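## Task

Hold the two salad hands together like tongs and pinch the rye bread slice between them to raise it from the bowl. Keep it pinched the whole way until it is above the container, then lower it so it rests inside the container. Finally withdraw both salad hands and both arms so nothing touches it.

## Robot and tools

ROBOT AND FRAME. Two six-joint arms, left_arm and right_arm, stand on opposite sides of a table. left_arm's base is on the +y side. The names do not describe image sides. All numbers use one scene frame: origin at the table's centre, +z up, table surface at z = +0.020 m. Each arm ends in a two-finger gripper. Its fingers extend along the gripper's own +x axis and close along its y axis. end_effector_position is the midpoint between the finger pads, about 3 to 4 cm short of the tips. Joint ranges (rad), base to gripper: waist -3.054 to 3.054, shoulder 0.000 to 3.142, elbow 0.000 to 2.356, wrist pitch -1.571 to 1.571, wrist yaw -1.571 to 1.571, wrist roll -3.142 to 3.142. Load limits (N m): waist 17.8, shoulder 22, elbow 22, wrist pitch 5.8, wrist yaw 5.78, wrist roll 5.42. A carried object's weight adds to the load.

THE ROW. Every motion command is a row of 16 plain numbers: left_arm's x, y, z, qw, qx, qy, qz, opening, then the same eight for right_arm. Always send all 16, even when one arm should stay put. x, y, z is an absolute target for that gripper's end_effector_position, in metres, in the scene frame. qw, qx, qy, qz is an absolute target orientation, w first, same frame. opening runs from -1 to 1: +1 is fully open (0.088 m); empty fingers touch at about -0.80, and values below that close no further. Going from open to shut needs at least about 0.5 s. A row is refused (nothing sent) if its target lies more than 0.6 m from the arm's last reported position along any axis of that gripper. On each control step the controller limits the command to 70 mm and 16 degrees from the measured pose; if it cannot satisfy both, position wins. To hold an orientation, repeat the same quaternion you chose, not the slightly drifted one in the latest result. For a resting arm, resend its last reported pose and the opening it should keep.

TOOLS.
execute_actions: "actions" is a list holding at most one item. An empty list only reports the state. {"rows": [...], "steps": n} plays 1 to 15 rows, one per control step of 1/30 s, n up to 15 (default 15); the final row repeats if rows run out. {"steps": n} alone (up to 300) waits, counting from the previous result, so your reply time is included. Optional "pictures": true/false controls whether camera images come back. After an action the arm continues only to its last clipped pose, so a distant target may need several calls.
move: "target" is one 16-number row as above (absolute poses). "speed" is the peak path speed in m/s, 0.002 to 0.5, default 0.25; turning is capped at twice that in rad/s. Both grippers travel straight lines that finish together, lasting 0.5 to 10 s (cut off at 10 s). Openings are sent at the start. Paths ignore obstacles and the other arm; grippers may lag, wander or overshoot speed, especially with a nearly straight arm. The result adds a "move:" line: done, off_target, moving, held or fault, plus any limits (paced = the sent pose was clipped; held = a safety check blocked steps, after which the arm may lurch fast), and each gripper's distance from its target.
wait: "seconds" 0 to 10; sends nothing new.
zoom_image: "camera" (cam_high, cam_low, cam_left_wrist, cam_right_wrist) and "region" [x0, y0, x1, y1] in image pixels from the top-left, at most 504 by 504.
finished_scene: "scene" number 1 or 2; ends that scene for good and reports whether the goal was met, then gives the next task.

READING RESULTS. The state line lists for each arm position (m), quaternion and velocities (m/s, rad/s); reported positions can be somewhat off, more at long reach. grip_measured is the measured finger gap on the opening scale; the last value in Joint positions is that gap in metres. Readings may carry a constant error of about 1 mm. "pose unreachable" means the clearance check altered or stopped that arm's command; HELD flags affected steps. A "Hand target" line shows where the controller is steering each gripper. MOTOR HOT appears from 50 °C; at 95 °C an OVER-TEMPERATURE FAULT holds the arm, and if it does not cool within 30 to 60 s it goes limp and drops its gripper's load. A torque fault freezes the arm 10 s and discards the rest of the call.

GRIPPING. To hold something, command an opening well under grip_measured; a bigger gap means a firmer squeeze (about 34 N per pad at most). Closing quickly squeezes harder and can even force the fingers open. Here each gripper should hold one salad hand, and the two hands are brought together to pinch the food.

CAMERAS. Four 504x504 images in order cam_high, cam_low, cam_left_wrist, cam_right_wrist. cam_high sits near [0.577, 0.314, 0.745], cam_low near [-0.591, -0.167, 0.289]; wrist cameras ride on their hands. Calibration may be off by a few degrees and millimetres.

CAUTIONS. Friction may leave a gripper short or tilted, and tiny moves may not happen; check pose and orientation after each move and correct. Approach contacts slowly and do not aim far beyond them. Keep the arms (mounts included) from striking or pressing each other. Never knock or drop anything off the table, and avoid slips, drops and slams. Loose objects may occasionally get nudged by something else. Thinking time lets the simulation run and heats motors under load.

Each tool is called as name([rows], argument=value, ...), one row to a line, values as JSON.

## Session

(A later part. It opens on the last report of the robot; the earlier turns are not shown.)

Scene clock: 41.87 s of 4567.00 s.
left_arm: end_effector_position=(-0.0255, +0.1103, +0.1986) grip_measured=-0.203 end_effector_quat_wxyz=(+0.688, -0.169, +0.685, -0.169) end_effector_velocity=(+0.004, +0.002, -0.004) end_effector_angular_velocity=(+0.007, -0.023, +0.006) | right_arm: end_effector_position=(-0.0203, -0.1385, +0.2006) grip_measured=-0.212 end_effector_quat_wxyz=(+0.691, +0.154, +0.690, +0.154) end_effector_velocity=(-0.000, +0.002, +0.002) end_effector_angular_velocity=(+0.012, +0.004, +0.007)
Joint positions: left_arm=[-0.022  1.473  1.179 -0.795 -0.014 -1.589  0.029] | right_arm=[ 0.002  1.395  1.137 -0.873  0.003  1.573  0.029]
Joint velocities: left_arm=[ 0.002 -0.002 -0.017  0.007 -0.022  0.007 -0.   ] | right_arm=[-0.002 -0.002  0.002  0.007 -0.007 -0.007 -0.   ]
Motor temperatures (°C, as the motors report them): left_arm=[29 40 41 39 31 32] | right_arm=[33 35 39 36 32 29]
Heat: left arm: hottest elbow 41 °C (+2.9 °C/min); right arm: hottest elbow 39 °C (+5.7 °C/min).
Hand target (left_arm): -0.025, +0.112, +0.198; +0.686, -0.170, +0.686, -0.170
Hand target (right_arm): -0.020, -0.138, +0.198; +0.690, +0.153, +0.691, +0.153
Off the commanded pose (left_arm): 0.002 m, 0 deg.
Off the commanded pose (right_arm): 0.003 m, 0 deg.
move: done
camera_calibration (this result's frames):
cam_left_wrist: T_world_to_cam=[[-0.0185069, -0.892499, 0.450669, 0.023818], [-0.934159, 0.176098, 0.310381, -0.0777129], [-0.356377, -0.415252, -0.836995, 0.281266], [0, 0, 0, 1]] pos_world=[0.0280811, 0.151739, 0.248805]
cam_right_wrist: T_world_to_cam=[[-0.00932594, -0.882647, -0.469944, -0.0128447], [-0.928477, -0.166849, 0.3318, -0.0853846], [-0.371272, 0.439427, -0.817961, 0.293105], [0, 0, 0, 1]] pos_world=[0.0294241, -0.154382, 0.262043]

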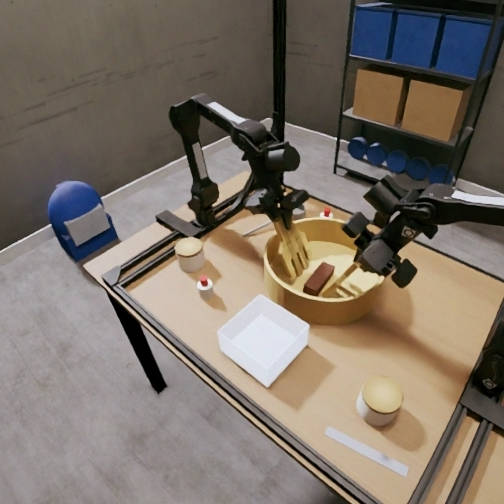

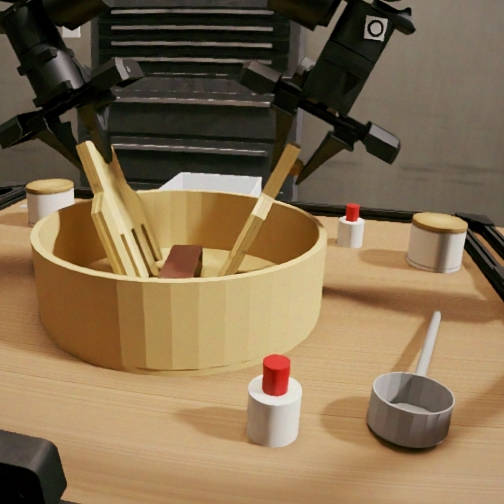

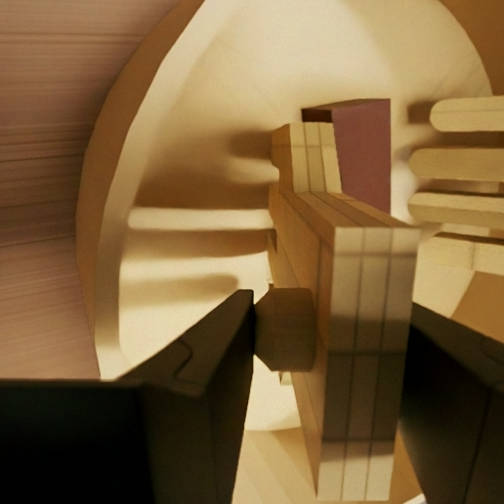

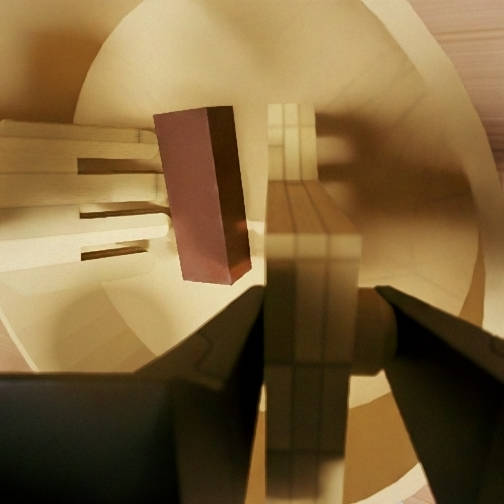

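move(target=[-0.025,0.114,0.188,0.686,-0.17,0.686,-0.17,-1,-0.02,-0.132,0.187,0.69,0.153,0.69,0.153,-1], speed=0.03)

Scene clock: 42.93 s of 4567.00 s.
left_arm: end_effector_position=(-0.0254, +0.1103, +0.1951) grip_measured=-0.206 end_effector_quat_wxyz=(+0.686, -0.176, +0.684, -0.176) end_effector_velocity=(-0.002, +0.001, -0.003) end_effector_angular_velocity=(+0.003, +0.010, +0.000) | right_arm: end_effector_position=(-0.0204, -0.1320, +0.1912) grip_measured=-0.212 end_effector_quat_wxyz=(+0.690, +0.156, +0.689, +0.156) end_effector_velocity=(-0.000, +0.002, +0.002) end_effector_angular_velocity=(+0.022, +0.004, +0.007)
Joint positions: left_arm=[-0.021  1.458  1.144 -0.752 -0.014 -1.589  0.029] | right_arm=[ 0.002  1.418  1.117 -0.825  0.003  1.573  0.029]
Joint velocities: left_arm=[-0.002 -0.002 -0.012  0.007  0.007 -0.007 -0.   ] | right_arm=[-0.002 -0.007 -0.007  0.022 -0.007 -0.007  0.   ]
Motor temperatures (°C, as the motors report them): left_arm=[29 40 41 39 31 32] | right_arm=[33 35 39 36 32 29]
Heat: left arm: hottest elbow 41 °C (+2.8 °C/min); right arm: hottest elbow 39 °C (+5.6 °C/min).
Hand target (left_arm): -0.025, +0.114, +0.188; +0.686, -0.170, +0.686, -0.170
Hand target (right_arm): -0.020, -0.132, +0.187; +0.690, +0.153, +0.690, +0.153
Off the commanded pose (left_arm): 0.008 m, 1 deg.
Off the commanded pose (right_arm): 0.004 m, 0 deg.
move: done
camera_calibration (this result's frames):
cam_left_wrist: T_world_to_cam=[[-0.0183293, -0.882314, 0.470304, 0.0203962], [-0.934075, 0.18288, 0.306689, -0.0765548], [-0.356606, -0.433678, -0.8275, 0.278628], [0, 0, 0, 1]] pos_world=[0.0282262, 0.152831, 0.244451]
cam_right_wrist: T_world_to_cam=[[-0.00933158, -0.880305, -0.474316, -0.0103774], [-0.928473, -0.168492, 0.33098, -0.0812492], [-0.371282, 0.443478, -0.815768, 0.282653], [0, 0, 0, 1]] pos_world=[0.0294092, -0.148175, 0.252549]

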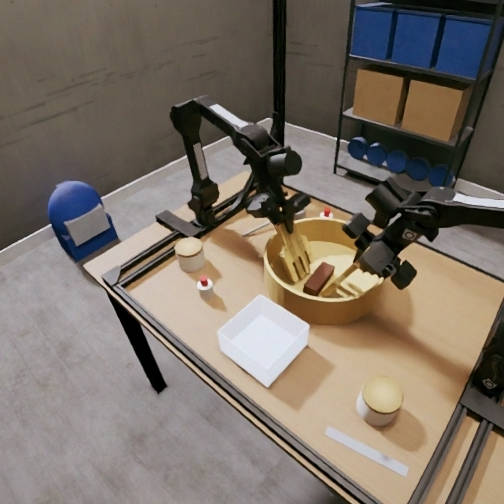

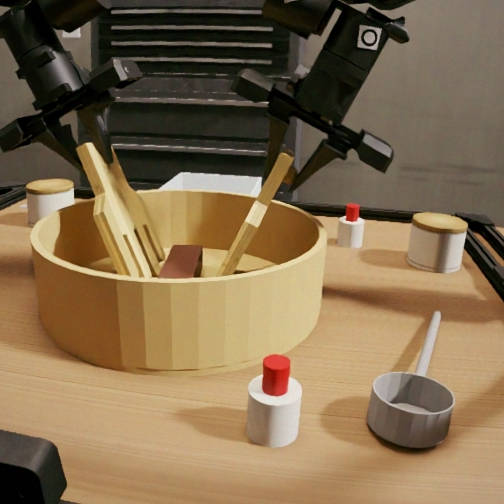

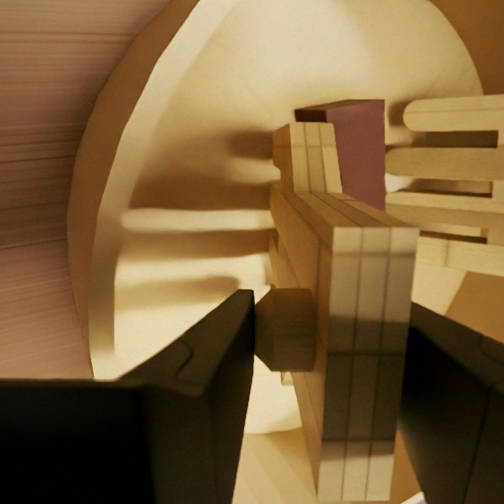

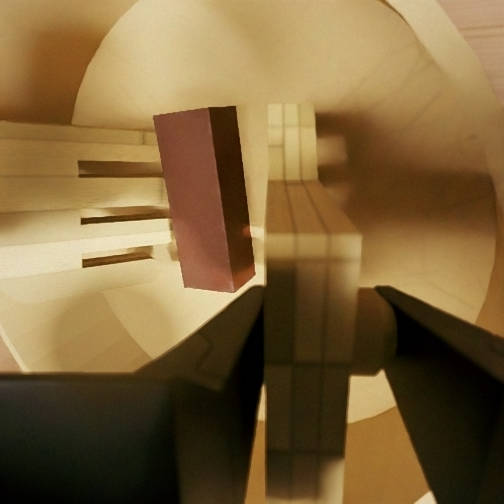

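L on floor at ~.196.

move(target=[-0.025,0.09,0.198,0.686,-0.17,0.686,-0.17,-1,-0.02,-0.105,0.186,0.69,0.153,0.69,0.153,-1], speed=0.03)

Scene clock: 44.30 s of 4567.00 s.
left_arm: end_effector_position=(-0.0256, +0.0968, +0.1982) grip_measured=-0.209 end_effector_quat_wxyz=(+0.688, -0.168, +0.686, -0.168) end_effector_velocity=(-0.000, +0.000, +0.001) end_effector_angular_velocity=(+0.012, +0.016, +0.019) | right_arm: end_effector_position=(-0.0206, -0.1119, +0.1901) grip_measured=-0.212 end_effector_quat_wxyz=(+0.691, +0.152, +0.690, +0.154) end_effector_velocity=(-0.000, +0.003, +0.001) end_effector_angular_velocity=(-0.002, +0.004, +0.007)
Joint positions: left_arm=[-0.021  1.527  1.229 -0.794 -0.013 -1.588  0.029] | right_arm=[ 0.002  1.501  1.189 -0.821  0.001  1.57   0.029]
Joint velocities: left_arm=[ 0.002  0.007  0.017 -0.022  0.007 -0.022 -0.   ] | right_arm=[-0.002  0.012  0.017 -0.007 -0.007 -0.007 -0.   ]
Motor temperatures (°C, as the motors report them): left_arm=[29 40 41 39 31 32] | right_arm=[33 35 39 36 32 29]
Heat: left arm: hottest elbow 41 °C (+2.7 °C/min); right arm: hottest elbow 39 °C (+5.4 °C/min).
Hand target (left_arm): -0.025, +0.090, +0.198; +0.686, -0.170, +0.686, -0.170
Hand target (right_arm): -0.020, -0.105, +0.186; +0.690, +0.153, +0.690, +0.153
Off the commanded pose (left_arm): 0.007 m, 0 deg.
Off the commanded pose (right_arm): 0.008 m, 0 deg.
move: done
camera_calibration (this result's frames):
cam_left_wrist: T_world_to_cam=[[-0.0182932, -0.89388, 0.447933, 0.0125989], [-0.933963, 0.175199, 0.311479, -0.0753979], [-0.356902, -0.412655, -0.838055, 0.275279], [0, 0, 0, 1]] pos_world=[0.0280593, 0.138067, 0.24854]
cam_right_wrist: T_world_to_cam=[[-0.00597021, -0.883752, -0.467918, 0.00528773], [-0.927872, -0.169574, 0.332111, -0.0781025], [-0.37285, 0.436151, -0.818997, 0.272554], [0, 0, 0, 1]] pos_world=[0.0291843, -0.127446, 0.251634]

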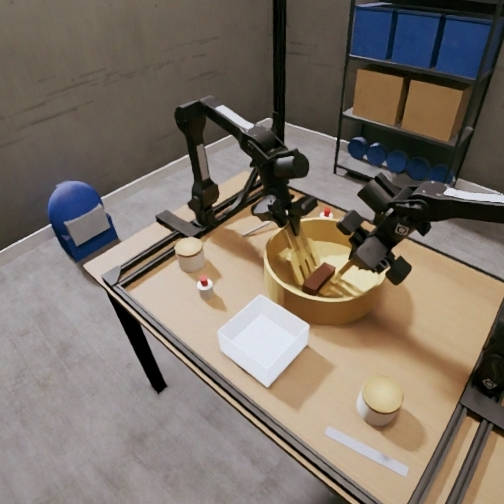

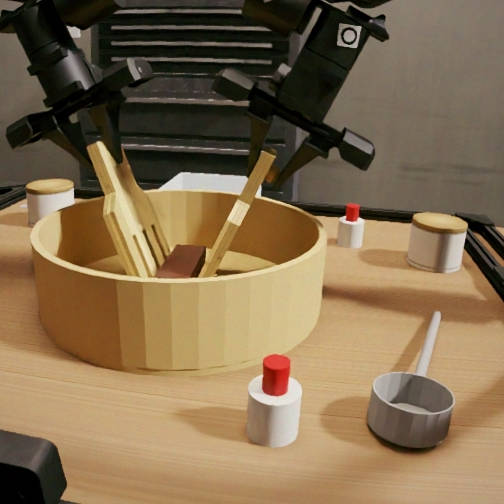

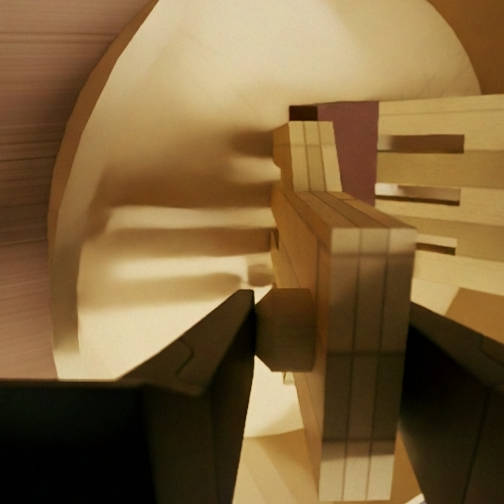

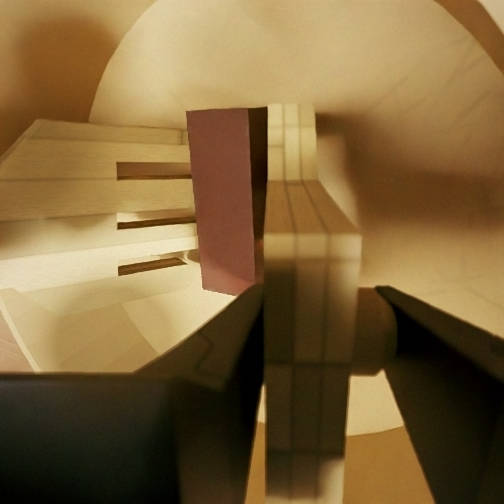

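execute_actions([
  {"rows":[[-0.025,0.082,0.2,0.685,-0.175,0.685,-0.175,-1,-0.02,-0.097,0.188,0.688,0.162,0.688,0.162,-1]],"steps":15},
], pictures=false)

execute_actions([
  {"rows":[[-0.025,0.082,0.216,0.685,-0.175,0.685,-0.175,-1,-0.02,-0.097,0.204,0.688,0.162,0.688,0.162,-1]],"steps":12},
], pictures=false)

execute_actions([
  {"rows":[[-0.025,0.082,0.232,0.685,-0.175,0.685,-0.175,-1,-0.02,-0.097,0.22,0.688,0.162,0.688,0.162,-1]],"steps":12},
], pictures=false)

execute_actions([
  {"rows":[[-0.025,0.082,0.248,0.685,-0.175,0.685,-0.175,-1,-0.02,-0.097,0.236,0.688,0.162,0.688,0.162,-1]],"steps":12},
])

Scene clock: 45.47 s of 4567.00 s.
left_arm: end_effector_position=(-0.0272, +0.0944, +0.1990) grip_measured=-0.209 end_effector_quat_wxyz=(+0.685, -0.165, +0.690, -0.168) end_effector_velocity=(+0.004, -0.002, +0.002) end_effector_angular_velocity=(-0.013, -0.023, +0.006) | right_arm: end_effector_position=(-0.0206, -0.1102, +0.1904) grip_measured=-0.212 end_effector_quat_wxyz=(+0.690, +0.153, +0.690, +0.155) end_effector_velocity=(+0.001, +0.001, +0.001) end_effector_angular_velocity=(+0.007, +0.004, +0.002)
Joint positions: left_arm=[-0.021  1.539  1.246 -0.803 -0.002 -1.587  0.029] | right_arm=[ 0.002  1.506  1.194 -0.819  0.001  1.57   0.029]
Joint velocities: left_arm=[ 0.002 -0.002  0.002  0.007 -0.022  0.007  0.   ] | right_arm=[-0.007 -0.002 -0.002  0.007 -0.007 -0.007  0.   ]
Motor temperatures (°C, as the motors report them): left_arm=[29 40 41 40 31 32] | right_arm=[33 35 39 37 32 29]
Heat: left arm: hottest elbow 41 °C (+2.6 °C/min); right arm: hottest elbow 39 °C (+5.3 °C/min).
Hand target (left_arm): -0.025, +0.083, +0.200; +0.685, -0.175, +0.685, -0.175
Hand target (right_arm): -0.020, -0.098, +0.188; +0.688, +0.162, +0.688, +0.162
Off the commanded pose (left_arm): 0.013 m, 2 deg.
Off the commanded pose (right_arm): 0.013 m, 1 deg.
Steps of this call (steps 1 to 20: nothing new was sent; steps 21 to 35: all 15 steps of this action). Readings (end_effector_position):
21: left_arm (-0.0260, +0.0961, +0.1983) | right_arm (-0.0206, -0.1115, +0.1902)
22: left_arm (-0.0261, +0.0957, +0.1985) | right_arm (-0.0206, -0.1113, +0.1900)
24: left_arm (-0.0265, +0.0952, +0.1987) | right_arm (-0.0206, -0.1111, +0.1901)
28: left_arm (-0.0269, +0.0947, +0.1988) | right_arm (-0.0206, -0.1109, +0.1901)
35: the state above

Scene clock: 45.87 s of 4567.00 s.
left_arm: end_effector_position=(-0.0272, +0.0913, +0.2040) grip_measured=-0.208 end_effector_quat_wxyz=(+0.687, -0.158, +0.691, -0.161) end_effector_velocity=(+0.000, +0.002, +0.002) end_effector_angular_velocity=(+0.022, -0.004, +0.007) | right_arm: end_effector_position=(-0.0203, -0.1056, +0.1952) grip_measured=-0.212 end_effector_quat_wxyz=(+0.691, +0.149, +0.691, +0.151) end_effector_velocity=(+0.001, -0.001, -0.000) end_effector_angular_velocity=(-0.017, +0.017, +0.004)
Joint positions: left_arm=[-0.021  1.564  1.298 -0.849 -0.002 -1.587  0.029] | right_arm=[ 0.001  1.531  1.241 -0.854  0.001  1.57   0.029]
Joint velocities: left_arm=[-0.002  0.007  0.022 -0.037 -0.007 -0.007 -0.   ] | right_arm=[-0.012  0.007  0.012 -0.022 -0.022 -0.007  0.   ]
Motor temperatures (°C, as the motors report them): left_arm=[29 40 41 40 31 32] | right_arm=[33 35 39 37 32 29]
Heat: left arm: hottest elbow 41 °C (+2.6 °C/min); right arm: hottest elbow 39 °C (+5.2 °C/min).
Hand target (left_arm): -0.025, +0.082, +0.216; +0.685, -0.175, +0.685, -0.175
Hand target (right_arm): -0.020, -0.097, +0.204; +0.688, +0.162, +0.688, +0.162
Off the commanded pose (left_arm): 0.015 m, 3 deg.
Off the commanded pose (right_arm): 0.012 m, 2 deg.
Steps of this call (steps 1 to 12: all 12 steps of this action). Readings (end_effector_position):
1: left_arm (-0.0272, +0.0938, +0.2008) | right_arm (-0.0206, -0.1093, +0.1922)
2: left_arm (-0.0272, +0.0931, +0.2016) | right_arm (-0.0207, -0.1086, +0.1930)
4: left_arm (-0.0272, +0.0922, +0.2025) | right_arm (-0.0207, -0.1074, +0.1940)
8: left_arm (-0.0272, +0.0915, +0.2036) | right_arm (-0.0204, -0.1060, +0.1948)
12: the state above

Scene clock: 46.27 s of 4567.00 s.
left_arm: end_effector_position=(-0.0273, +0.0893, +0.2208) grip_measured=-0.209 end_effector_quat_wxyz=(+0.686, -0.160, +0.691, -0.162) end_effector_velocity=(+0.000, +0.003, +0.005) end_effector_angular_velocity=(+0.012, -0.004, +0.007) | right_arm: end_effector_position=(-0.0201, -0.1061, +0.2078) grip_measured=-0.212 end_effector_quat_wxyz=(+0.692, +0.145, +0.692, +0.146) end_effector_velocity=(+0.004, -0.003, +0.005) end_effector_angular_velocity=(-0.012, -0.004, -0.017)
Joint positions: left_arm=[-0.021  1.569  1.367 -0.91  -0.002 -1.587  0.029] | right_arm=[ 0.001  1.537  1.301 -0.919  0.001  1.57   0.029]
Joint velocities: left_arm=[-0.002 -0.002  0.022 -0.037 -0.007 -0.007 -0.   ] | right_arm=[-0.007 -0.002  0.022 -0.037  0.007  0.007  0.   ]
Motor temperatures (°C, as the motors report them): left_arm=[29 40 42 40 31 32] | right_arm=[33 35 39 37 32 29]
Heat: left arm: hottest elbow 42 °C (+3.9 °C/min); right arm: hottest elbow 39 °C (+5.2 °C/min).
Hand target (left_arm): -0.025, +0.082, +0.232; +0.685, -0.175, +0.685, -0.175
Hand target (right_arm): -0.020, -0.097, +0.220; +0.688, +0.162, +0.688, +0.162
Off the commanded pose (left_arm): 0.014 m, 2 deg.
Off the commanded pose (right_arm): 0.015 m, 3 deg.
Steps of this call (steps 1 to 12: all 12 steps of this action). Readings (end_effector_position):
1: left_arm (-0.0272, +0.0907, +0.2064) | right_arm (-0.0203, -0.1051, +0.1972)
2: left_arm (-0.0272, +0.0903, +0.2089) | right_arm (-0.0203, -0.1052, +0.1991)
4: left_arm (-0.0272, +0.0901, +0.2139) | right_arm (-0.0203, -0.1057, +0.2031)
8: left_arm (-0.0273, +0.0893, +0.2192) | right_arm (-0.0203, -0.1061, +0.2063)
12: the state above

Scene clock: 46.67 s of 4567.00 s.
left_arm: end_effector_position=(-0.0273, +0.0890, +0.2375) grip_measured=-0.209 end_effector_quat_wxyz=(+0.686, -0.160, +0.691, -0.163) end_effector_velocity=(+0.002, -0.000, +0.008) end_effector_angular_velocity=(-0.008, -0.023, +0.001) | right_arm: end_effector_position=(-0.0201, -0.1061, +0.2232) grip_measured=-0.212 end_effector_quat_wxyz=(+0.693, +0.144, +0.692, +0.145) end_effector_velocity=(+0.001, -0.003, +0.007) end_effector_angular_velocity=(-0.007, +0.004, +0.002)
Joint positions: left_arm=[-0.021  1.573  1.438 -0.974 -0.002 -1.587  0.029] | right_arm=[ 0.001  1.541  1.367 -0.984  0.001  1.57   0.029]
Joint velocities: left_arm=[-0.002 -0.002  0.027 -0.022 -0.022  0.007 -0.   ] | right_arm=[-0.007 -0.002  0.027 -0.037 -0.007 -0.007 -0.   ]
Motor temperatures (°C, as the motors report them): left_arm=[29 40 42 40 31 32] | right_arm=[33 35 39 37 32 29]
Heat: left arm: hottest elbow 42 °C (+3.9 °C/min); right arm: hottest elbow 39 °C (+5.1 °C/min).
Hand target (left_arm): -0.025, +0.082, +0.248; +0.685, -0.175, +0.685, -0.175
Hand target (right_arm): -0.020, -0.097, +0.236; +0.688, +0.162, +0.688, +0.162
Off the commanded pose (left_arm): 0.013 m, 2 deg.
Off the commanded pose (right_arm): 0.016 m, 3 deg.
Steps of this call (steps 1 to 12: all 12 steps of this action). Readings (end_effector_position):
1: left_arm (-0.0273, +0.0890, +0.2233) | right_arm (-0.0201, -0.1055, +0.2102)
2: left_arm (-0.0273, +0.0891, +0.2256) | right_arm (-0.0201, -0.1054, +0.2128)
4: left_arm (-0.0273, +0.0896, +0.2305) | right_arm (-0.0201, -0.1058, +0.2177)
8: left_arm (-0.0273, +0.0889, +0.2357) | right_arm (-0.0201, -0.1060, +0.2217)
12: the state above
camera_calibration (this result's frames):
cam_left_wrist: T_world_to_cam=[[-0.0201306, -0.901732, 0.431827, -0.00754344], [-0.930335, 0.175076, 0.32222, -0.0903155], [-0.366159, -0.395257, -0.842437, 0.303634], [0, 0, 0, 1]] pos_world=[0.0270028, 0.129024, 0.288152]
cam_right_wrist: T_world_to_cam=[[-0.00730872, -0.895071, -0.445863, 0.0197874], [-0.928137, -0.159872, 0.336158, -0.087502], [-0.372166, 0.416279, -0.829581, 0.297584], [0, 0, 0, 1]] pos_world=[0.0296814, -0.120156, 0.285107]

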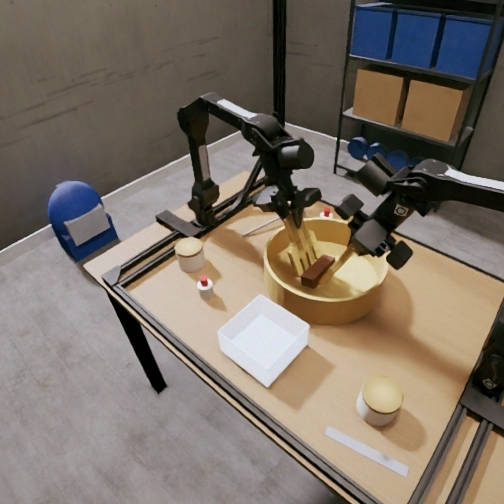

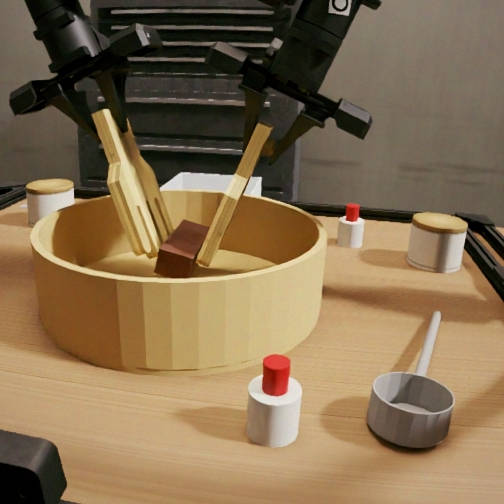

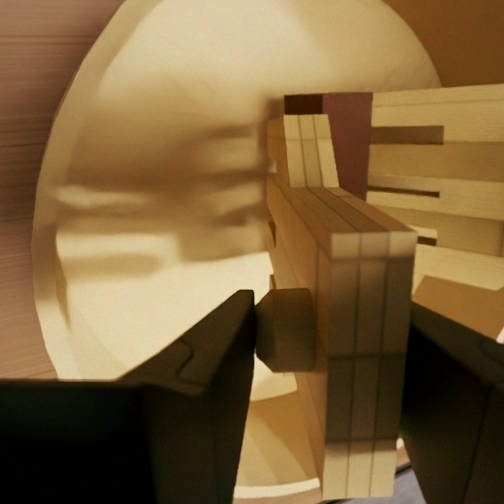

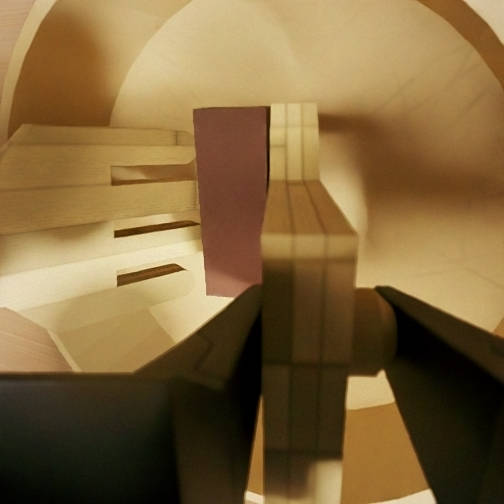

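execute_actions([
  {"rows":[[-0.025,0.08,0.26,0.685,-0.175,0.685,-0.175,-1,-0.02,-0.097,0.252,0.688,0.162,0.688,0.162,-1]],"steps":10},
], pictures=false)

execute_actions([
  {"rows":[[-0.025,0.08,0.276,0.685,-0.175,0.685,-0.175,-1,-0.02,-0.097,0.268,0.688,0.162,0.688,0.162,-1]],"steps":10},
], pictures=false)

execute_actions([
  {"rows":[[-0.025,0.08,0.292,0.685,-0.175,0.685,-0.175,-1,-0.02,-0.097,0.284,0.688,0.162,0.688,0.162,-1]],"steps":12},
])

Scene clock: 47.53 s of 4567.00 s.
left_arm: end_effector_position=(-0.0273, +0.0882, +0.2504) grip_measured=-0.209 end_effector_quat_wxyz=(+0.686, -0.160, +0.690, -0.163) end_effector_velocity=(-0.002, -0.002, +0.008) end_effector_angular_velocity=(-0.007, +0.010, +0.001) | right_arm: end_effector_position=(-0.0200, -0.1066, +0.2383) grip_measured=-0.212 end_effector_quat_wxyz=(+0.693, +0.143, +0.692, +0.144) end_effector_velocity=(-0.000, -0.003, +0.012) end_effector_angular_velocity=(-0.002, -0.002, +0.021)
Joint positions: left_arm=[-0.021  1.582  1.497 -1.024 -0.002 -1.586  0.029] | right_arm=[ 0.001  1.548  1.435 -1.049  0.001  1.57   0.029]
Joint velocities: left_arm=[-0.002  0.007  0.037 -0.022  0.007 -0.007 -0.   ] | right_arm=[-0.002 -0.002  0.046 -0.051 -0.007 -0.022 -0.   ]
Motor temperatures (°C, as the motors report them): left_arm=[29 40 42 40 31 32] | right_arm=[33 35 40 37 32 29]
Heat: left arm: hottest elbow 42 °C (+3.8 °C/min); right arm: hottest elbow 40 °C (+6.3 °C/min).
Hand target (left_arm): -0.025, +0.080, +0.260; +0.685, -0.175, +0.685, -0.175
Hand target (right_arm): -0.020, -0.097, +0.252; +0.688, +0.162, +0.688, +0.162
Off the commanded pose (left_arm): 0.013 m, 2 deg.
Off the commanded pose (right_arm): 0.017 m, 3 deg.
Steps of this call (steps 1 to 16: nothing new was sent; steps 17 to 26: all 10 steps of this action). Readings (end_effector_position):
17: left_arm (-0.0273, +0.0887, +0.2403) | right_arm (-0.0200, -0.1057, +0.2262)
18: left_arm (-0.0273, +0.0883, +0.2419) | right_arm (-0.0200, -0.1058, +0.2286)
20: left_arm (-0.0273, +0.0885, +0.2459) | right_arm (-0.0200, -0.1063, +0.2333)
24: left_arm (-0.0273, +0.0884, +0.2500) | right_arm (-0.0200, -0.1066, +0.2376)
26: the state above

Scene clock: 47.87 s of 4567.00 s.
left_arm: end_effector_position=(-0.0273, +0.0886, +0.2655) grip_measured=-0.208 end_effector_quat_wxyz=(+0.686, -0.159, +0.691, -0.162) end_effector_velocity=(+0.000, +0.003, +0.004) end_effector_angular_velocity=(+0.037, +0.002, +0.021) | right_arm: end_effector_position=(-0.0198, -0.1067, +0.2555) grip_measured=-0.212 end_effector_quat_wxyz=(+0.693, +0.144, +0.692, +0.145) end_effector_velocity=(-0.000, -0.001, +0.009) end_effector_angular_velocity=(-0.012, -0.002, +0.021)
Joint positions: left_arm=[-0.021  1.594  1.572 -1.091 -0.002 -1.586  0.029] | right_arm=[ 0.     1.556  1.512 -1.115  0.002  1.57   0.029]
Joint velocities: left_arm=[-0.002  0.022  0.051 -0.066 -0.007 -0.022 -0.   ] | right_arm=[-0.002  0.012  0.051 -0.051 -0.007 -0.022 -0.   ]
Motor temperatures (°C, as the motors report them): left_arm=[29 40 42 40 31 32] | right_arm=[33 35 40 38 32 29]
Heat: left arm: hottest elbow 42 °C (+3.8 °C/min); right arm: hottest elbow 40 °C (+6.3 °C/min).
Hand target (left_arm): -0.025, +0.080, +0.276; +0.685, -0.175, +0.685, -0.175
Hand target (right_arm): -0.020, -0.097, +0.268; +0.688, +0.162, +0.688, +0.162
Off the commanded pose (left_arm): 0.014 m, 2 deg.
Off the commanded pose (right_arm): 0.016 m, 3 deg.
Steps of this call (steps 1 to 10: all 10 steps of this action). Readings (end_effector_position):
1: left_arm (-0.0273, +0.0880, +0.2528) | right_arm (-0.0200, -0.1062, +0.2409)
2: left_arm (-0.0273, +0.0879, +0.2548) | right_arm (-0.0199, -0.1061, +0.2436)
4: left_arm (-0.0273, +0.0883, +0.2596) | right_arm (-0.0198, -0.1064, +0.2490)
8: left_arm (-0.0273, +0.0889, +0.2648) | right_arm (-0.0198, -0.1066, +0.2548)
10: the state above

Scene clock: 48.27 s of 4567.00 s.
left_arm: end_effector_position=(-0.0273, +0.0888, +0.2815) grip_measured=-0.208 end_effector_quat_wxyz=(+0.687, -0.158, +0.691, -0.161) end_effector_velocity=(+0.000, -0.003, -0.001) end_effector_angular_velocity=(+0.017, -0.004, +0.007) | right_arm: end_effector_position=(-0.0198, -0.1064, +0.2725) grip_measured=-0.212 end_effector_quat_wxyz=(+0.693, +0.144, +0.692, +0.145) end_effector_velocity=(-0.000, +0.003, -0.002) end_effector_angular_velocity=(-0.022, +0.004, +0.007)
Joint positions: left_arm=[-0.021  1.612  1.658 -1.162 -0.002 -1.586  0.029] | right_arm=[ 0.     1.572  1.596 -1.183  0.002  1.57   0.029]
Joint velocities: left_arm=[-0.002  0.027  0.032 -0.022 -0.007 -0.007 -0.   ] | right_arm=[-0.002  0.027  0.027 -0.022 -0.007 -0.007 -0.   ]
Motor temperatures (°C, as the motors report them): left_arm=[29 40 42 40 31 32] | right_arm=[33 35 40 38 32 29]
Heat: left arm: hottest elbow 42 °C (+3.7 °C/min); right arm: hottest elbow 40 °C (+6.2 °C/min).
Hand target (left_arm): -0.025, +0.080, +0.292; +0.685, -0.175, +0.685, -0.175
Hand target (right_arm): -0.020, -0.097, +0.284; +0.688, +0.162, +0.688, +0.162
Off the commanded pose (left_arm): 0.014 m, 3 deg.
Off the commanded pose (right_arm): 0.015 m, 3 deg.
Steps of this call (steps 1 to 12: all 12 steps of this action). Readings (end_effector_position):
1: left_arm (-0.0273, +0.0883, +0.2678) | right_arm (-0.0198, -0.1062, +0.2578)
2: left_arm (-0.0273, +0.0880, +0.2699) | right_arm (-0.0198, -0.1060, +0.2603)
4: left_arm (-0.0273, +0.0884, +0.2747) | right_arm (-0.0198, -0.1062, +0.2655)
8: left_arm (-0.0273, +0.0893, +0.2807) | right_arm (-0.0198, -0.1067, +0.2720)
12: the state above
camera_calibration (this result's frames):
cam_left_wrist: T_world_to_cam=[[-0.0205661, -0.904342, 0.426313, -0.0249542], [-0.93037, 0.173426, 0.323009, -0.104523], [-0.366044, -0.389986, -0.84494, 0.340821], [0, 0, 0, 1]] pos_world=[0.0269969, 0.128475, 0.332374]
cam_right_wrist: T_world_to_cam=[[-0.00797262, -0.895404, -0.445183, 0.0412455], [-0.928401, -0.158766, 0.335954, -0.103627], [-0.371495, 0.415987, -0.830028, 0.338769], [0, 0, 0, 1]] pos_world=[0.0299724, -0.120444, 0.334363]

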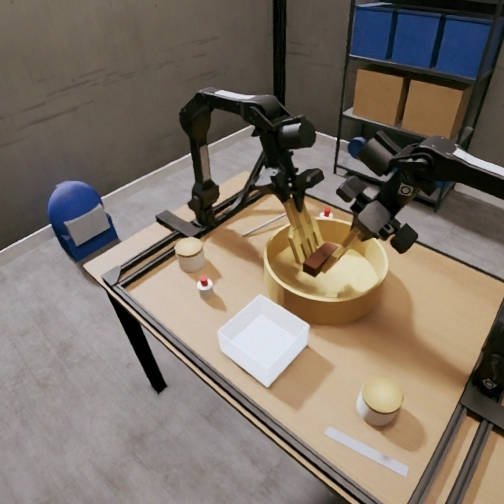

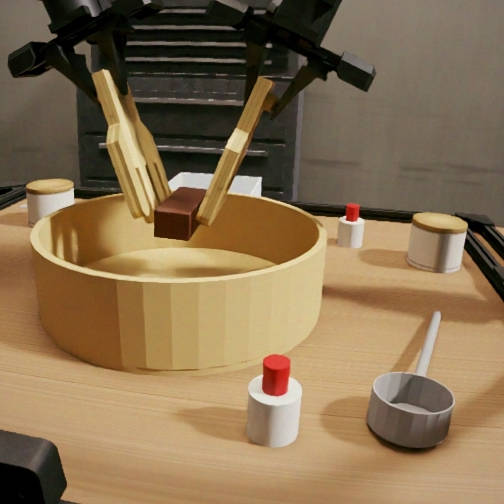

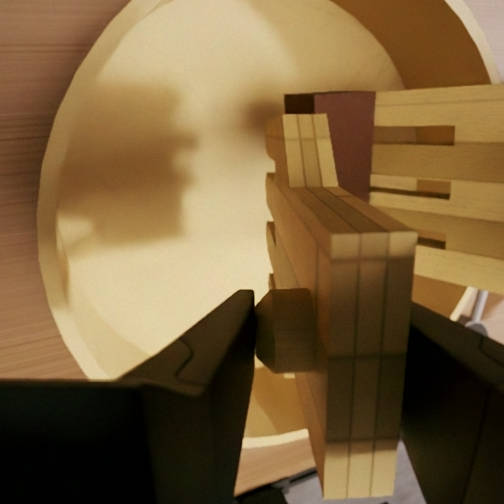

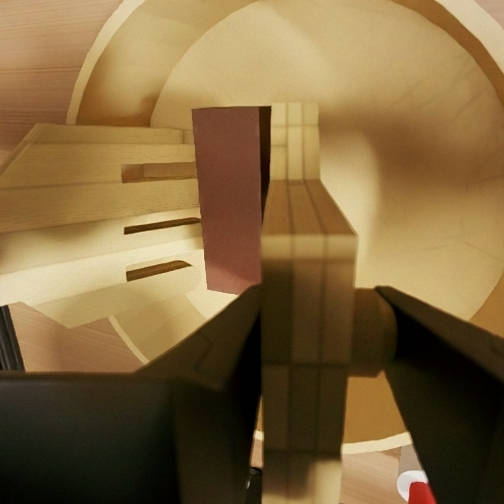

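execute_actions([
  {"rows":[[-0.025,0.08,0.31,0.685,-0.175,0.685,-0.175,-1,-0.02,-0.097,0.302,0.688,0.162,0.688,0.162,-1]],"steps":10},
], pictures=false)

execute_actions([
  {"rows":[[-0.025,0.08,0.328,0.685,-0.175,0.685,-0.175,-1,-0.02,-0.097,0.32,0.688,0.162,0.688,0.162,-1]],"steps":12},
], pictures=false)

execute_actions([
  {"rows":[[0,0.08,0.328,0.685,-0.175,0.685,-0.175,-1,0.005,-0.097,0.32,0.688,0.162,0.688,0.162,-1]],"steps":10},
], pictures=false)

execute_actions([
  {"rows":[[0.025,0.08,0.325,0.685,-0.175,0.685,-0.175,-1,0.03,-0.097,0.317,0.688,0.162,0.688,0.162,-1]],"steps":10},
])

Scene clock: 49.73 s of 4567.00 s.
left_arm: end_effector_position=(-0.0273, +0.0893, +0.2993) grip_measured=-0.207 end_effector_quat_wxyz=(+0.687, -0.157, +0.691, -0.161) end_effector_velocity=(+0.000, -0.006, +0.004) end_effector_angular_velocity=(+0.012, -0.017, +0.009) | right_arm: end_effector_position=(-0.0198, -0.1064, +0.2923) grip_measured=-0.212 end_effector_quat_wxyz=(+0.692, +0.146, +0.691, +0.147) end_effector_velocity=(+0.002, +0.001, +0.005) end_effector_angular_velocity=(-0.022, -0.010, +0.001)
Joint positions: left_arm=[-0.021  1.634  1.756 -1.239 -0.002 -1.586  0.029] | right_arm=[ 0.     1.59   1.694 -1.257  0.002  1.57   0.029]
Joint velocities: left_arm=[-0.007  0.042  0.066 -0.037 -0.022 -0.007  0.   ] | right_arm=[-0.002  0.032  0.061 -0.051  0.007 -0.007 -0.   ]
Motor temperatures (°C, as the motors report them): left_arm=[29 40 42 41 31 32] | right_arm=[33 35 40 38 32 29]
Heat: left arm: hottest elbow 42 °C (+3.6 °C/min); right arm: hottest elbow 40 °C (+6.0 °C/min).
Hand target (left_arm): -0.025, +0.080, +0.310; +0.685, -0.175, +0.685, -0.175
Hand target (right_arm): -0.020, -0.097, +0.302; +0.688, +0.162, +0.688, +0.162
Off the commanded pose (left_arm): 0.014 m, 3 deg.
Off the commanded pose (right_arm): 0.014 m, 3 deg.
Steps of this call (steps 1 to 34: nothing new was sent; steps 35 to 44: all 10 steps of this action). Readings (end_effector_position):
35: left_arm (-0.0273, +0.0883, +0.2840) | right_arm (-0.0198, -0.1055, +0.2760)
36: left_arm (-0.0273, +0.0878, +0.2864) | right_arm (-0.0198, -0.1054, +0.2786)
38: left_arm (-0.0273, +0.0882, +0.2917) | right_arm (-0.0198, -0.1058, +0.2841)
42: left_arm (-0.0273, +0.0895, +0.2986) | right_arm (-0.0198, -0.1066, +0.2916)
44: the state above

Scene clock: 50.13 s of 4567.00 s.
left_arm: end_effector_position=(-0.0273, +0.0893, +0.3169) grip_measured=-0.207 end_effector_quat_wxyz=(+0.687, -0.156, +0.691, -0.159) end_effector_velocity=(+0.002, -0.004, -0.009) end_effector_angular_velocity=(+0.061, -0.018, +0.014) | right_arm: end_effector_position=(-0.0198, -0.1063, +0.3122) grip_measured=-0.212 end_effector_quat_wxyz=(+0.692, +0.148, +0.691, +0.148) end_effector_velocity=(-0.000, +0.006, -0.001) end_effector_angular_velocity=(-0.017, -0.002, +0.021)
Joint positions: left_arm=[-0.021  1.669  1.872 -1.325 -0.002 -1.586  0.029] | right_arm=[ 0.     1.618  1.808 -1.338  0.002  1.57   0.029]
Joint velocities: left_arm=[-0.002  0.056  0.046 -0.051 -0.022 -0.007  0.   ] | right_arm=[-0.002  0.037  0.042 -0.022 -0.007 -0.022 -0.   ]
Motor temperatures (°C, as the motors report them): left_arm=[29 40 43 41 31 32] | right_arm=[33 35 40 38 32 29]
Heat: left arm: hottest elbow 43 °C (+4.8 °C/min); right arm: hottest elbow 40 °C (+6.0 °C/min).
Hand target (left_arm): -0.025, +0.080, +0.328; +0.685, -0.175, +0.685, -0.175
Hand target (right_arm): -0.020, -0.097, +0.320; +0.688, +0.162, +0.688, +0.162
Off the commanded pose (left_arm): 0.015 m, 3 deg.
Off the commanded pose (right_arm): 0.012 m, 2 deg.
Steps of this call (steps 1 to 12: all 12 steps of this action). Readings (end_effector_position):
1: left_arm (-0.0273, +0.0888, +0.3018) | right_arm (-0.0198, -0.1061, +0.2947)
2: left_arm (-0.0273, +0.0883, +0.3041) | right_arm (-0.0198, -0.1057, +0.2972)
4: left_arm (-0.0273, +0.0884, +0.3088) | right_arm (-0.0198, -0.1057, +0.3023)
8: left_arm (-0.0272, +0.0897, +0.3161) | right_arm (-0.0198, -0.1067, +0.3104)
12: the state above

Scene clock: 50.47 s of 4567.00 s.
left_arm: end_effector_position=(-0.0015, +0.0885, +0.3154) grip_measured=-0.207 end_effector_quat_wxyz=(+0.691, -0.156, +0.689, -0.154) end_effector_velocity=(-0.007, +0.002, -0.005) end_effector_angular_velocity=(+0.030, +0.019, -0.051) | right_arm: end_effector_position=(+0.0058, -0.1056, +0.3137) grip_measured=-0.212 end_effector_quat_wxyz=(+0.694, +0.153, +0.688, +0.146) end_effector_velocity=(-0.003, +0.000, +0.007) end_effector_angular_velocity=(+0.020, +0.018, +0.069)
Joint positions: left_arm=[ 0.059  1.677  1.877 -1.329  0.022 -1.52   0.029] | right_arm=[-0.083  1.624  1.819 -1.34  -0.024  1.503  0.029]
Joint velocities: left_arm=[-0.002  0.012  0.002 -0.022  0.037  0.037 -0.   ] | right_arm=[-0.012 -0.002  0.022 -0.007 -0.051 -0.066 -0.   ]
Motor temperatures (°C, as the motors report them): left_arm=[29 40 43 42 31 32] | right_arm=[33 35 40 38 32 29]
Heat: left arm: hottest elbow 43 °C (+4.8 °C/min); right arm: hottest elbow 40 °C (+5.9 °C/min).
Hand target (left_arm): +0.000, +0.080, +0.328; +0.685, -0.175, +0.685, -0.175
Hand target (right_arm): +0.005, -0.097, +0.320; +0.688, +0.162, +0.688, +0.162
Off the commanded pose (left_arm): 0.015 m, 3 deg.
Off the commanded pose (right_arm): 0.011 m, 2 deg.
Steps of this call (steps 1 to 10: all 10 steps of this action). Readings (end_effector_position):
1: left_arm (-0.0261, +0.0891, +0.3166) | right_arm (-0.0185, -0.1061, +0.3121)
2: left_arm (-0.0222, +0.0889, +0.3162) | right_arm (-0.0144, -0.1060, +0.3120)
4: left_arm (-0.0112, +0.0886, +0.3158) | right_arm (-0.0037, -0.1059, +0.3120)
8: left_arm (-0.0014, +0.0886, +0.3156) | right_arm (+0.0058, -0.1057, +0.3130)
10: the state above

Scene clock: 50.80 s of 4567.00 s.
left_arm: end_effector_position=(+0.0238, +0.0886, +0.3143) grip_measured=-0.207 end_effector_quat_wxyz=(+0.691, -0.158, +0.689, -0.154) end_effector_velocity=(-0.007, +0.002, -0.007) end_effector_angular_velocity=(+0.032, +0.022, -0.051) | right_arm: end_effector_position=(+0.0307, -0.1059, +0.3109) grip_measured=-0.212 end_effector_quat_wxyz=(+0.694, +0.153, +0.689, +0.144) end_effector_velocity=(-0.005, +0.002, -0.007) end_effector_angular_velocity=(-0.017, +0.037, +0.075)
Joint positions: left_arm=[ 0.141  1.682  1.877 -1.323  0.057 -1.449  0.029] | right_arm=[-0.168  1.634  1.819 -1.337 -0.059  1.428  0.029]
Joint velocities: left_arm=[-0.002  0.012 -0.002 -0.022  0.037  0.037  0.   ] | right_arm=[-0.012  0.017 -0.002 -0.007 -0.066 -0.066 -0.   ]
Motor temperatures (°C, as the motors report them): left_arm=[29 40 43 42 31 32] | right_arm=[33 35 40 39 32 29]
Heat: left arm: hottest elbow 43 °C (+4.7 °C/min); right arm: hottest elbow 40 °C (+5.9 °C/min).
Hand target (left_arm): +0.025, +0.080, +0.325; +0.685, -0.175, +0.685, -0.175
Hand target (right_arm): +0.030, -0.097, +0.317; +0.688, +0.162, +0.689, +0.162
Off the commanded pose (left_arm): 0.014 m, 3 deg.
Off the commanded pose (right_arm): 0.011 m, 2 deg.
Steps of this call (steps 1 to 10: all 10 steps of this action). Readings (end_effector_position):
1: left_arm (-0.0010, +0.0886, +0.3154) | right_arm (+0.0065, -0.1057, +0.3137)
2: left_arm (+0.0027, +0.0887, +0.3153) | right_arm (+0.0101, -0.1059, +0.3136)
4: left_arm (+0.0136, +0.0887, +0.3154) | right_arm (+0.0210, -0.1064, +0.3130)
8: left_arm (+0.0238, +0.0888, +0.3146) | right_arm (+0.0306, -0.1062, +0.3113)
10: the state above
camera_calibration (this result's frames):
cam_left_wrist: T_world_to_cam=[[-0.0121354, -0.908412, 0.4179, -0.0352792], [-0.934296, 0.159218, 0.318969, -0.0649677], [-0.356293, -0.386571, -0.850658, 0.388383], [0, 0, 0, 1]] pos_world=[0.0772508, 0.128434, 0.365847]
cam_right_wrist: T_world_to_cam=[[-0.0192192, -0.890404, -0.454765, 0.0630289], [-0.9316, -0.149182, 0.331461, -0.0670378], [-0.362977, 0.430029, -0.826633, 0.389383], [0, 0, 0, 1]] pos_world=[0.0800963, -0.121326, 0.372761]

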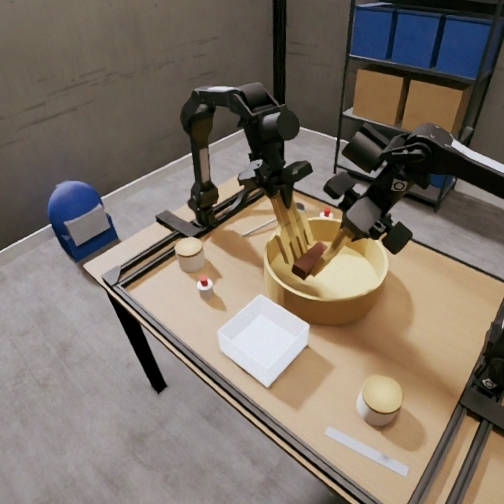

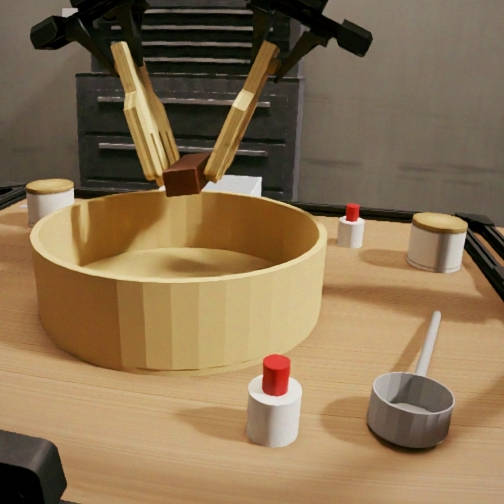

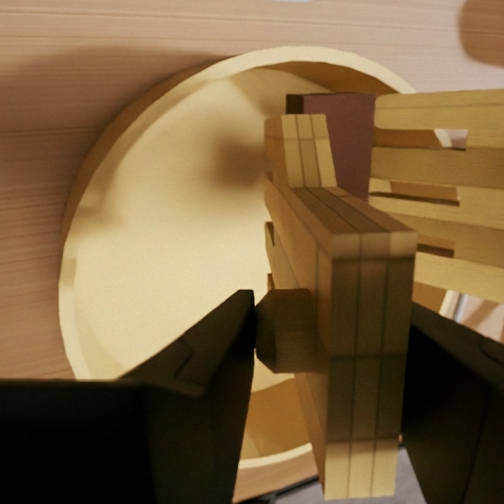

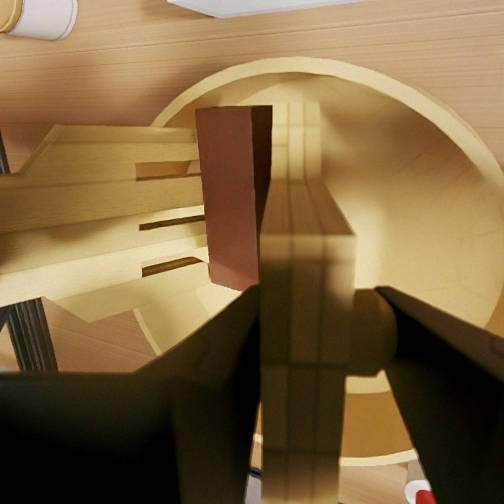

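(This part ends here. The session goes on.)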